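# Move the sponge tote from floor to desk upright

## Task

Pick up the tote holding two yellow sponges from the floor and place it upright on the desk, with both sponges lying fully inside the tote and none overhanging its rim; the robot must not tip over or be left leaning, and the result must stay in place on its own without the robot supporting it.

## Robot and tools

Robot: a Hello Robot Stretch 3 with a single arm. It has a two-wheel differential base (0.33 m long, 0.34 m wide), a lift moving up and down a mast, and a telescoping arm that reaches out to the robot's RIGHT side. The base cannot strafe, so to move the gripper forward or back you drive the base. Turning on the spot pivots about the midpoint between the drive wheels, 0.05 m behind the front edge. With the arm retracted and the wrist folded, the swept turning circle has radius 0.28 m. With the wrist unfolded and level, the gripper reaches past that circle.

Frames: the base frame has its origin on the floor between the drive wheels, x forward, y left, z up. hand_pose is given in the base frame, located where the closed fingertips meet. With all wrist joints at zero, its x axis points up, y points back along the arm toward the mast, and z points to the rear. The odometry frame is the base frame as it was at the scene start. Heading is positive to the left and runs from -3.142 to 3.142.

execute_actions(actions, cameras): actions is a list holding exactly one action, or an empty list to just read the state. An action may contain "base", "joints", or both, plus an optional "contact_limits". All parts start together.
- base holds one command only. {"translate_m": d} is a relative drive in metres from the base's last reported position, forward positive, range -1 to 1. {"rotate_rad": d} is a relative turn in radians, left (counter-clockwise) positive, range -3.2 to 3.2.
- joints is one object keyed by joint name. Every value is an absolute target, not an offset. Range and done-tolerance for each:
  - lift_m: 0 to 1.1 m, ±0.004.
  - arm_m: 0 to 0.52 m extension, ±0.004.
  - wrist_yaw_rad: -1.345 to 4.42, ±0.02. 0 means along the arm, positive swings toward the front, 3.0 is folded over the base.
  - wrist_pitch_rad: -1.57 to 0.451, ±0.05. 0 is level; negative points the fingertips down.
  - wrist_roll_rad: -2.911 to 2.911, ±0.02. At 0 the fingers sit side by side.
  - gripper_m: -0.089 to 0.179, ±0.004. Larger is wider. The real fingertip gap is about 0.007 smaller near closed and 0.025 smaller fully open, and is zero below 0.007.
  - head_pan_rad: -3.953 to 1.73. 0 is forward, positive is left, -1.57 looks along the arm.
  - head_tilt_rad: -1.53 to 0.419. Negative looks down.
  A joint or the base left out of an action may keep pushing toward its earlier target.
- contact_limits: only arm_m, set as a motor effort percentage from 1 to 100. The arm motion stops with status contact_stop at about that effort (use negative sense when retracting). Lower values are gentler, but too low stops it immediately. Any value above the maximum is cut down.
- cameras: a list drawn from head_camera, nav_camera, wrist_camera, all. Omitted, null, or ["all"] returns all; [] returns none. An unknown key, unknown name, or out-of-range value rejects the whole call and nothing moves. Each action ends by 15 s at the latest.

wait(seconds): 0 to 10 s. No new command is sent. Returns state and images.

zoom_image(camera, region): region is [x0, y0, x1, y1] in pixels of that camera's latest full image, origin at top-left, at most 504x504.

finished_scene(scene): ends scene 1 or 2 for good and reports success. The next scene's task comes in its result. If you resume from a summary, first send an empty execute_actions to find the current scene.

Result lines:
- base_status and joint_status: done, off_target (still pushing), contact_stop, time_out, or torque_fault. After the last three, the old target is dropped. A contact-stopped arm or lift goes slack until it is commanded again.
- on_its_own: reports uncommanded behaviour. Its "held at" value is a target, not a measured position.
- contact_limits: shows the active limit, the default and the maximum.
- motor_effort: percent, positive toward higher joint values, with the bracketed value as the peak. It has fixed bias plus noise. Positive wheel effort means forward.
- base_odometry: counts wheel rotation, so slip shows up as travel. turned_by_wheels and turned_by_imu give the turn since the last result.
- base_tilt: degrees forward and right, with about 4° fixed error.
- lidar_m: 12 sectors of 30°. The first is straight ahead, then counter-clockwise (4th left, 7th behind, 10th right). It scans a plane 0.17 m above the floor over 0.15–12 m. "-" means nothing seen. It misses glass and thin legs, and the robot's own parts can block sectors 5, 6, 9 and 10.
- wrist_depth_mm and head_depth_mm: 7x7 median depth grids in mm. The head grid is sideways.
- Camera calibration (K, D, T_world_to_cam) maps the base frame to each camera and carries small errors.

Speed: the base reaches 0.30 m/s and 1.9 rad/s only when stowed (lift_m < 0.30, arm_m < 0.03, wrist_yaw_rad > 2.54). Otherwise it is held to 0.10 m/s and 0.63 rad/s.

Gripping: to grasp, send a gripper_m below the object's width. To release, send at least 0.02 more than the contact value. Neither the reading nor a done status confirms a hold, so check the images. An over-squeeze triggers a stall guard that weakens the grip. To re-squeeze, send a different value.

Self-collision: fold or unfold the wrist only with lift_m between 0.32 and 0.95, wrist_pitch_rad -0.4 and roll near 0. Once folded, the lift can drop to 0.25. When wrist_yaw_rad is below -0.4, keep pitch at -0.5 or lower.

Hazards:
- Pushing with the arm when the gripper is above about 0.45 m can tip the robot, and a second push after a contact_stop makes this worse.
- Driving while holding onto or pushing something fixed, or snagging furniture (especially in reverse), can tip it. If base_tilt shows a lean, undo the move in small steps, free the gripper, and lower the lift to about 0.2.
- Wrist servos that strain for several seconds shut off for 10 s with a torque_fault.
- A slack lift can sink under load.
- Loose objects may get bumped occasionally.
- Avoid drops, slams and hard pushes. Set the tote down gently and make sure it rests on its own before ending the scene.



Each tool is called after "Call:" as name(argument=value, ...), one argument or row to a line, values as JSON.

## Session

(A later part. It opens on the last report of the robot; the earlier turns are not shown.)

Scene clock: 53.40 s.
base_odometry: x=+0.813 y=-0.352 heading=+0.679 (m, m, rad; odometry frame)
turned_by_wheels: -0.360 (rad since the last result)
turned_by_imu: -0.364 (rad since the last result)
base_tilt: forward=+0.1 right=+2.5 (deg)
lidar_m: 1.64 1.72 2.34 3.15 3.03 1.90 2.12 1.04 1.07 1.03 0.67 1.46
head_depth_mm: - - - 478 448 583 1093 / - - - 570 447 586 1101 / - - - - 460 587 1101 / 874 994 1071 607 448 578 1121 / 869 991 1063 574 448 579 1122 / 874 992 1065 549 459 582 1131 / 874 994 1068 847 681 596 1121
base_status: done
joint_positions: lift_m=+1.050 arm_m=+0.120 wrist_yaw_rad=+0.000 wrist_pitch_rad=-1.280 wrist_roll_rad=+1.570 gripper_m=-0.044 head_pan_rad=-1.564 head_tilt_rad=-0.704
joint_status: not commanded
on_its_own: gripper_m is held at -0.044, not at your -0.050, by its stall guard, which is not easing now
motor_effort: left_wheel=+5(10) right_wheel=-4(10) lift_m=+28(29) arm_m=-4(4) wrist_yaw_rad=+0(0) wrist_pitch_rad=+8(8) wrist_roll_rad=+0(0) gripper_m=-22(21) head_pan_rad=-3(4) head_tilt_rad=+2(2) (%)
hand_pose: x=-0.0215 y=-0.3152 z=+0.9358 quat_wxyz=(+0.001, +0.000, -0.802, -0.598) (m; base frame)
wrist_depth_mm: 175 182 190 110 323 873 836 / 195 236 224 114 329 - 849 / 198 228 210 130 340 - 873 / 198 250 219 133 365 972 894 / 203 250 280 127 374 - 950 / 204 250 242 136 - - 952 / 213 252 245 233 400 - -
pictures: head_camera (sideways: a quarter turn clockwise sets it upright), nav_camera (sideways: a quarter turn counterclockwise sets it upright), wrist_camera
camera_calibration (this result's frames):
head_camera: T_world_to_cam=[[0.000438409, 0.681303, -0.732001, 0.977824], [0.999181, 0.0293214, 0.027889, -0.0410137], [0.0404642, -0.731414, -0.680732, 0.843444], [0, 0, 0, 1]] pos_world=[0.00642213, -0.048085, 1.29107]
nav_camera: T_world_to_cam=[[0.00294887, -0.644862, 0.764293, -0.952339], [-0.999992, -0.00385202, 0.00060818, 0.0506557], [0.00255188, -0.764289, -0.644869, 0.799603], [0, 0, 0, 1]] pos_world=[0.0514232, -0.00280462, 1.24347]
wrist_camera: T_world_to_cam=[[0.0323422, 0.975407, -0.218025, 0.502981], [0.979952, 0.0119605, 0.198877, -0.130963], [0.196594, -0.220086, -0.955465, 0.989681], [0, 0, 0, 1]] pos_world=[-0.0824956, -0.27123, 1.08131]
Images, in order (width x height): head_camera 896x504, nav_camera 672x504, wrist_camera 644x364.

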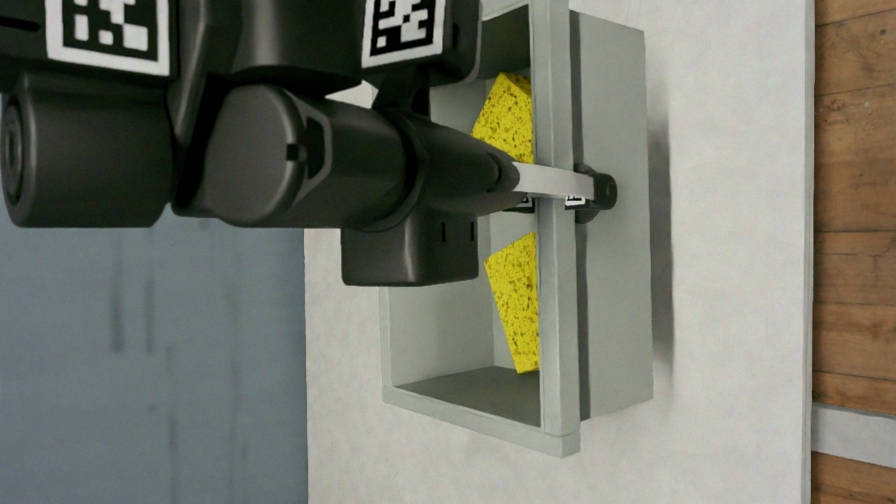

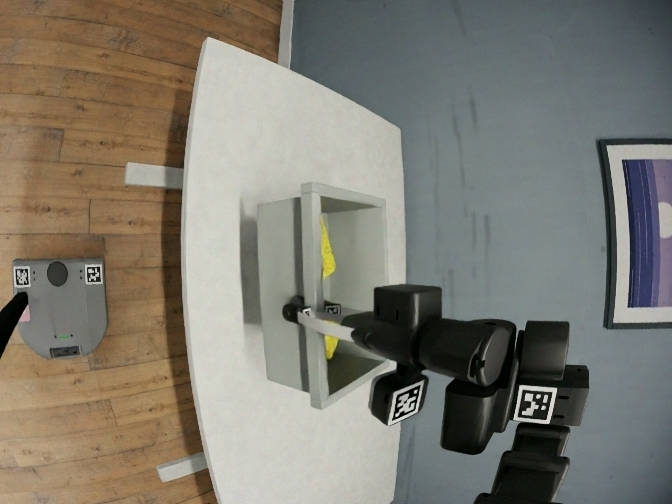

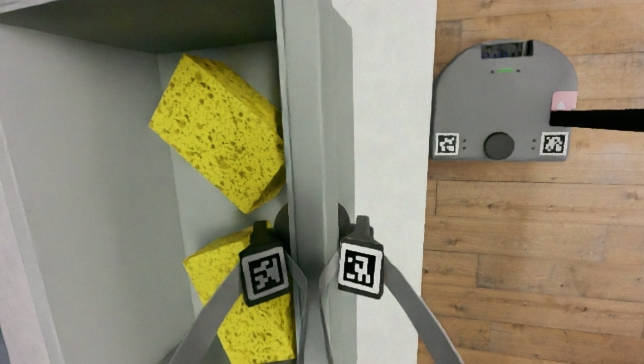

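Call:
execute_actions(
  actions=[
    {"joints":{"arm_m":0.22,"wrist_pitch_rad":-1.18}},
  ],
  cameras=[],
)

Call:
execute_actions(
  actions=[
    {"joints":{"lift_m":0.945}},
  ],
)

Scene clock: 55.47 s.
base_odometry: x=+0.813 y=-0.352 heading=+0.679 (m, m, rad; odometry frame)
turned_by_wheels: +0.000 (rad since the last result)
turned_by_imu: +0.000 (rad since the last result)
base_tilt: forward=+0.0 right=+2.5 (deg)
lidar_m: 1.64 1.73 2.34 3.16 3.00 1.90 2.12 1.04 1.07 1.03 0.67 1.46
head_depth_mm: 858 - 981 758 683 584 1091 / - - 661 526 687 586 1101 / - - - 541 675 589 1101 / 872 983 662 541 675 591 1127 / 873 992 661 541 676 593 1126 / 874 990 1025 556 694 593 1134 / 872 989 1071 845 698 594 1123
base_status: not commanded
joint_positions: lift_m=+1.050 arm_m=+0.220 wrist_yaw_rad=+0.000 wrist_pitch_rad=-1.218 wrist_roll_rad=+1.570 gripper_m=-0.044 head_pan_rad=-1.564 head_tilt_rad=-0.704
joint_status: all done
on_its_own: gripper_m is held at -0.044, not at your -0.050, by its stall guard, which is not easing now
motor_effort: left_wheel=+5(5) right_wheel=-4(4) lift_m=+28(28) arm_m=+3(4) wrist_yaw_rad=+0(0) wrist_pitch_rad=+10(13) wrist_roll_rad=+0(0) gripper_m=-21(22) head_pan_rad=-3(4) head_tilt_rad=+2(2) (%)
hand_pose: x=-0.0215 y=-0.4304 z=+0.9394 quat_wxyz=(+0.001, +0.000, -0.820, -0.572) (m; base frame)
wrist_depth_mm: 177 182 189 111 320 298 790 / 197 233 223 115 325 308 289 / 197 228 210 129 342 312 - / 198 251 218 132 353 322 901 / 202 251 280 127 361 336 876 / 204 253 241 138 369 345 940 / 213 253 244 232 396 355 986
pictures: none
No camera images: the call's "cameras" was empty. Leave "cameras" out to get every camera's image.

Scene clock: 57.27 s.
base_odometry: x=+0.813 y=-0.352 heading=+0.679 (m, m, rad; odometry frame)
turned_by_wheels: +0.000 (rad since the last result)
turned_by_imu: +0.000 (rad since the last result)
base_tilt: forward=+0.1 right=+2.5 (deg)
lidar_m: 1.64 1.72 2.33 3.15 3.04 1.90 2.12 1.04 1.07 1.03 0.67 1.46
head_depth_mm: 870 944 - 800 682 584 1099 / 870 - - 684 629 586 1097 / 870 952 - 685 634 587 1101 / 871 986 1053 703 628 590 1125 / 872 997 1057 711 629 593 1129 / 873 990 1069 820 680 594 1135 / 874 992 1071 846 699 595 1117
base_status: not commanded
joint_positions: lift_m=+0.945 arm_m=+0.220 wrist_yaw_rad=+0.000 wrist_pitch_rad=-1.218 wrist_roll_rad=+1.570 gripper_m=-0.044 head_pan_rad=-1.564 head_tilt_rad=-0.704
joint_status: all done
on_its_own: gripper_m is held at -0.044, not at your -0.050, by its stall guard, which is not easing now
motor_effort: left_wheel=+5(5) right_wheel=-4(4) lift_m=+18(27) arm_m=+3(4) wrist_yaw_rad=+0(0) wrist_pitch_rad=+10(10) wrist_roll_rad=+0(0) gripper_m=-22(21) head_pan_rad=-3(4) head_tilt_rad=+3(2) (%)
hand_pose: x=-0.0215 y=-0.4305 z=+0.8350 quat_wxyz=(+0.001, +0.000, -0.820, -0.572) (m; base frame)
wrist_depth_mm: 176 182 189 110 226 210 197 / 198 234 222 115 234 216 201 / 197 227 208 129 240 223 208 / 199 249 219 132 250 230 216 / 203 251 280 127 259 238 225 / 204 252 243 137 262 245 233 / 215 255 245 231 279 255 245
pictures: head_camera (sideways: a quarter turn clockwise sets it upright), nav_camera (sideways: a quarter turn counterclockwise sets it upright), wrist_camera
camera_calibration (this result's frames):
head_camera: T_world_to_cam=[[0.000438494, 0.681302, -0.732002, 0.977825], [0.999181, 0.0293213, 0.027889, -0.0410137], [0.0404641, -0.731415, -0.680731, 0.843443], [0, 0, 0, 1]] pos_world=[0.00642213, -0.048085, 1.29107]
nav_camera: T_world_to_cam=[[0.00294879, -0.644862, 0.764293, -0.952339], [-0.999992, -0.0038519, 0.000608177, 0.0506558], [0.00255179, -0.764289, -0.644868, 0.799602], [0, 0, 0, 1]] pos_world=[0.0514232, -0.00280468, 1.24347]
wrist_camera: T_world_to_cam=[[0.0323031, 0.959881, -0.278541, 0.637255], [0.979946, 0.0244093, 0.197764, -0.103262], [0.196629, -0.279343, -0.939843, 0.829475], [0, 0, 0, 1]] pos_world=[-0.0824925, -0.37746, 0.9775]
Images, in order (width x height): head_camera 896x504, nav_camera 672x504, wrist_camera 644x364.

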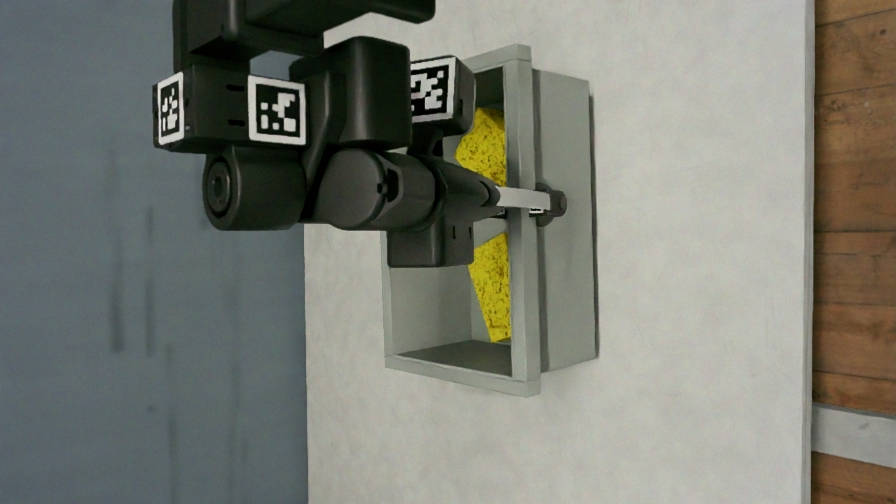

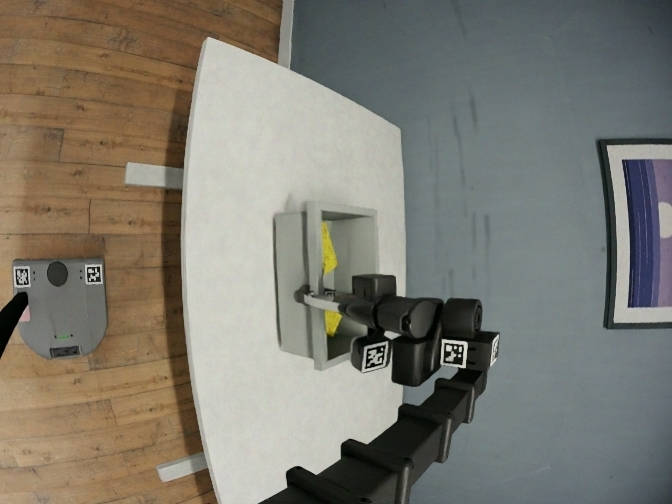

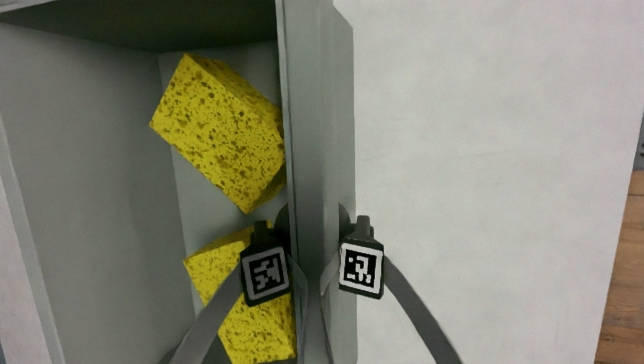

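Call:
execute_actions(
  actions=[
    {"joints":{"lift_m":0.928}},
  ],
  cameras=["head_camera"],
)

Scene clock: 58.20 s.
base_odometry: x=+0.813 y=-0.352 heading=+0.679 (m, m, rad; odometry frame)
turned_by_wheels: +0.000 (rad since the last result)
turned_by_imu: +0.000 (rad since the last result)
base_tilt: forward=+0.0 right=+2.5 (deg)
lidar_m: 1.64 1.72 2.34 3.15 3.02 1.90 2.12 1.04 1.07 1.03 0.67 1.46
head_depth_mm: 870 958 - 777 669 585 1093 / 869 949 - - 630 586 1097 / 872 971 - - 635 589 1098 / 874 991 1054 742 642 589 1126 / 873 989 1062 730 646 592 1128 / 873 998 1062 817 679 593 1131 / 872 989 1067 845 700 595 1122
base_status: not commanded
joint_positions: lift_m=+0.928 arm_m=+0.220 wrist_yaw_rad=+0.000 wrist_pitch_rad=-1.218 wrist_roll_rad=+1.570 gripper_m=-0.044 head_pan_rad=-1.564 head_tilt_rad=-0.704
joint_status: all done
on_its_own: gripper_m is held at -0.044, not at your -0.050, by its stall guard, which is not easing now
motor_effort: left_wheel=+5(5) right_wheel=-4(4) lift_m=+18(18) arm_m=+4(3) wrist_yaw_rad=+0(0) wrist_pitch_rad=+10(10) wrist_roll_rad=+0(0) gripper_m=-22(22) head_pan_rad=-5(3) head_tilt_rad=+2(2) (%)
hand_pose: x=-0.0215 y=-0.4305 z=+0.8180 quat_wxyz=(+0.001, +0.000, -0.820, -0.572) (m; base frame)
wrist_depth_mm: 177 183 190 110 213 197 184 / 197 236 222 115 219 202 189 / 199 226 208 129 225 210 194 / 199 249 219 132 233 215 201 / 203 251 278 127 240 222 206 / 205 254 241 137 247 230 215 / 213 253 245 232 264 237 224
pictures: head_camera (sideways: a quarter turn clockwise sets it upright)
camera_calibration (this result's frames):
head_camera: T_world_to_cam=[[0.000438739, 0.681302, -0.732002, 0.977825], [0.999181, 0.0293209, 0.027889, -0.0410137], [0.0404638, -0.731415, -0.680731, 0.843443], [0, 0, 0, 1]] pos_world=[0.00642211, -0.048085, 1.29107]
Images, in order (width x height): head_camera 896x504.

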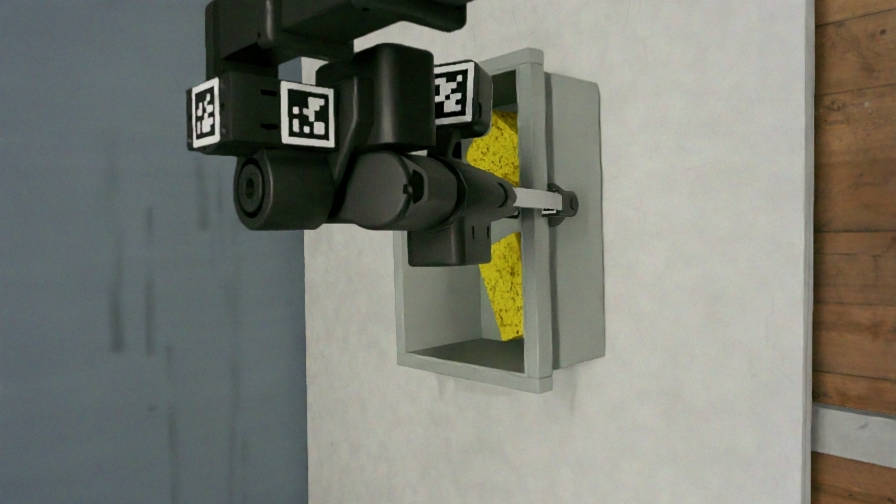

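Call:
execute_actions(
  actions=[
    {"joints":{"lift_m":0.915}},
  ],
  cameras=[],
)

Scene clock: 59.20 s.
base_odometry: x=+0.813 y=-0.352 heading=+0.679 (m, m, rad; odometry frame)
turned_by_wheels: +0.000 (rad since the last result)
turned_by_imu: +0.000 (rad since the last result)
base_tilt: forward=+0.0 right=+2.4 (deg)
lidar_m: 1.64 1.72 2.34 3.14 3.03 1.91 2.12 1.04 1.07 1.03 0.67 1.45
head_depth_mm: 868 966 - 778 683 586 1101 / 871 972 - - 640 585 1096 / 872 989 - - 642 588 1120 / 872 989 1051 753 643 590 1120 / 871 991 1062 734 647 592 1130 / 870 992 1067 820 681 593 1126 / 874 998 1071 849 700 596 1122
base_status: not commanded
joint_positions: lift_m=+0.918 arm_m=+0.220 wrist_yaw_rad=+0.000 wrist_pitch_rad=-1.214 wrist_roll_rad=+1.570 gripper_m=-0.044 head_pan_rad=-1.564 head_tilt_rad=-0.704
joint_status: lift_m contact_stop (moved -0.010 of -0.013)
on_its_own: gripper_m is held at -0.044, not at your -0.050, by its stall guard, which is not easing now; lift_m is slack since a contact_stop, until your next command for it
motor_effort: left_wheel=+2(5) right_wheel=+0(4) lift_m=+20(19) arm_m=+2(3) wrist_yaw_rad=+0(0) wrist_pitch_rad=+9(10) wrist_roll_rad=+0(0) gripper_m=-21(21) head_pan_rad=-4(4) head_tilt_rad=+2(2) (%)
hand_pose: x=-0.0215 y=-0.4315 z=+0.8079 quat_wxyz=(+0.001, +0.000, -0.821, -0.571) (m; base frame)
wrist_depth_mm: 176 183 187 113 205 189 177 / 198 238 230 115 210 195 180 / 200 228 208 119 219 200 185 / 201 253 216 188 223 206 192 / 201 253 276 125 232 214 198 / 204 252 239 133 235 219 204 / 206 254 240 189 253 227 211
pictures: none
No camera images: the call's "cameras" was empty. Leave "cameras" out to get every camera's image.

Call:
execute_actions(
  actions=[
    {"joints":{"lift_m":0.92,"gripper_m":0.07}},
  ],
  cameras=[],
)

Call:
execute_actions(
  actions=[
    {"joints":{"lift_m":1.03,"arm_m":0.19}},
  ],
)

Scene clock: 60.93 s.
base_odometry: x=+0.813 y=-0.352 heading=+0.679 (m, m, rad; odometry frame)
turned_by_wheels: +0.000 (rad since the last result)
turned_by_imu: +0.000 (rad since the last result)
base_tilt: forward=+0.1 right=+2.5 (deg)
lidar_m: 1.64 1.73 2.34 3.13 3.01 1.90 2.12 1.04 1.07 1.03 0.67 1.46
head_depth_mm: 870 968 - 780 682 585 1091 / 867 971 - - 640 586 1100 / 871 989 - - 640 589 1104 / 872 991 1053 735 646 590 1123 / 871 995 1055 736 644 593 1125 / 874 991 1068 820 680 595 1127 / 873 992 1067 845 700 594 1125
base_status: not commanded
joint_positions: lift_m=+0.920 arm_m=+0.220 wrist_yaw_rad=+0.000 wrist_pitch_rad=-1.188 wrist_roll_rad=+1.570 gripper_m=+0.070 head_pan_rad=-1.564 head_tilt_rad=-0.704
joint_status: all done
motor_effort: left_wheel=+3(3) right_wheel=-2(2) lift_m=+25(26) arm_m=+3(3) wrist_yaw_rad=+0(0) wrist_pitch_rad=+1(9) wrist_roll_rad=+0(0) gripper_m=+0(79) head_pan_rad=-4(4) head_tilt_rad=+2(2) (%)
hand_pose: x=-0.0215 y=-0.4380 z=+0.8116 quat_wxyz=(+0.001, +0.000, -0.829, -0.560) (m; base frame)
wrist_depth_mm: 175 180 187 112 206 190 175 / 193 240 216 116 212 196 182 / 193 233 212 185 218 201 186 / 197 244 222 136 227 208 191 / 200 247 272 140 226 213 196 / 208 234 233 143 247 221 202 / 419 248 280 147 253 225 209
pictures: none
No camera images: the call's "cameras" was empty. Leave "cameras" out to get every camera's image.

Scene clock: 62.77 s.
base_odometry: x=+0.813 y=-0.352 heading=+0.679 (m, m, rad; odometry frame)
turned_by_wheels: +0.000 (rad since the last result)
turned_by_imu: +0.000 (rad since the last result)
base_tilt: forward=+0.0 right=+2.4 (deg)
lidar_m: 1.64 1.72 2.35 3.15 3.01 1.90 2.12 1.04 1.07 1.03 0.67 1.46
head_depth_mm: - - - 824 682 584 1094 / - - - 720 642 586 1104 / - - - 745 642 588 1107 / 868 991 1076 744 646 591 1124 / 872 993 1061 733 646 592 1130 / 870 995 1064 817 680 594 1133 / 875 992 1074 845 699 596 1127
base_status: not commanded
joint_positions: lift_m=+1.030 arm_m=+0.190 wrist_yaw_rad=+0.000 wrist_pitch_rad=-1.187 wrist_roll_rad=+1.570 gripper_m=+0.070 head_pan_rad=-1.564 head_tilt_rad=-0.704
joint_status: all done
motor_effort: left_wheel=+3(3) right_wheel=-2(2) lift_m=+25(25) arm_m=-3(5) wrist_yaw_rad=+0(0) wrist_pitch_rad=+1(2) wrist_roll_rad=+0(0) gripper_m=+1(1) head_pan_rad=-4(4) head_tilt_rad=+2(2) (%)
hand_pose: x=-0.0215 y=-0.4085 z=+0.9217 quat_wxyz=(+0.001, +0.000, -0.829, -0.560) (m; base frame)
wrist_depth_mm: 455 394 253 249 304 276 750 / 473 314 331 301 312 288 - / 494 318 334 312 324 294 - / 520 460 381 327 333 304 837 / 534 476 349 343 335 318 874 / 553 513 361 349 364 326 882 / 592 527 322 290 369 346 938
pictures: head_camera (sideways: a quarter turn clockwise sets it upright), nav_camera (sideways: a quarter turn counterclockwise sets it upright), wrist_camera
camera_calibration (this result's frames):
head_camera: T_world_to_cam=[[0.000438982, 0.681235, -0.732064, 0.977906], [0.999181, 0.0293239, 0.027887, -0.041011], [0.0404645, -0.731477, -0.680664, 0.843356], [0, 0, 0, 1]] pos_world=[0.00642213, -0.048086, 1.29108]
nav_camera: T_world_to_cam=[[0.00294828, -0.644792, 0.764353, -0.952417], [-0.999992, -0.00385184, 0.000607864, 0.0506562], [0.00255222, -0.764349, -0.644798, 0.799511], [0, 0, 0, 1]] pos_world=[0.0514232, -0.00281004, 1.24347]
wrist_camera: T_world_to_cam=[[0.0323059, 0.950924, -0.307732, 0.663544], [0.979943, 0.0304405, 0.196939, -0.117722], [0.196642, -0.307922, -0.930868, 0.89714], [0, 0, 0, 1]] pos_world=[-0.0824912, -0.351148, 1.0625]
Images, in order (width x height): head_camera 896x504, nav_camera 672x504, wrist_camera 644x364.

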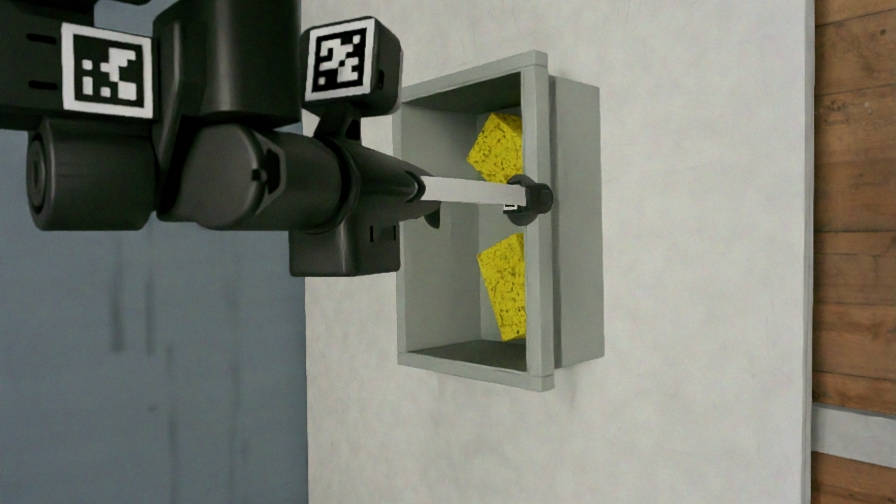

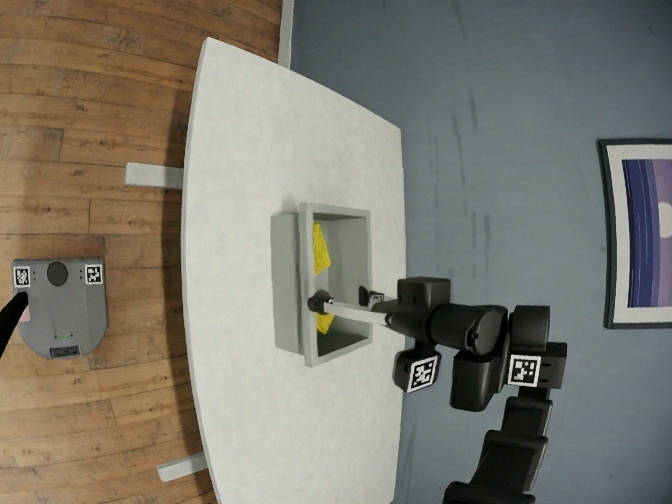

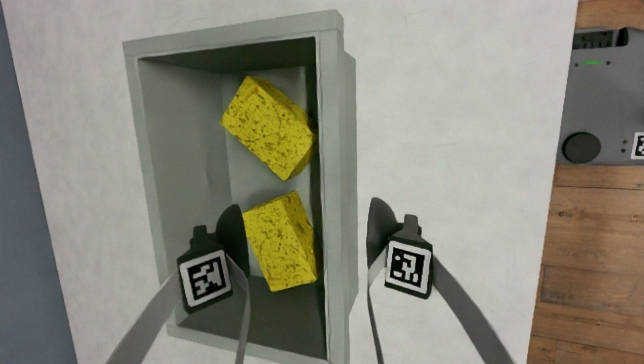

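Call:
finished_scene(
  scene=1,
)

The scene is finished: the task was done.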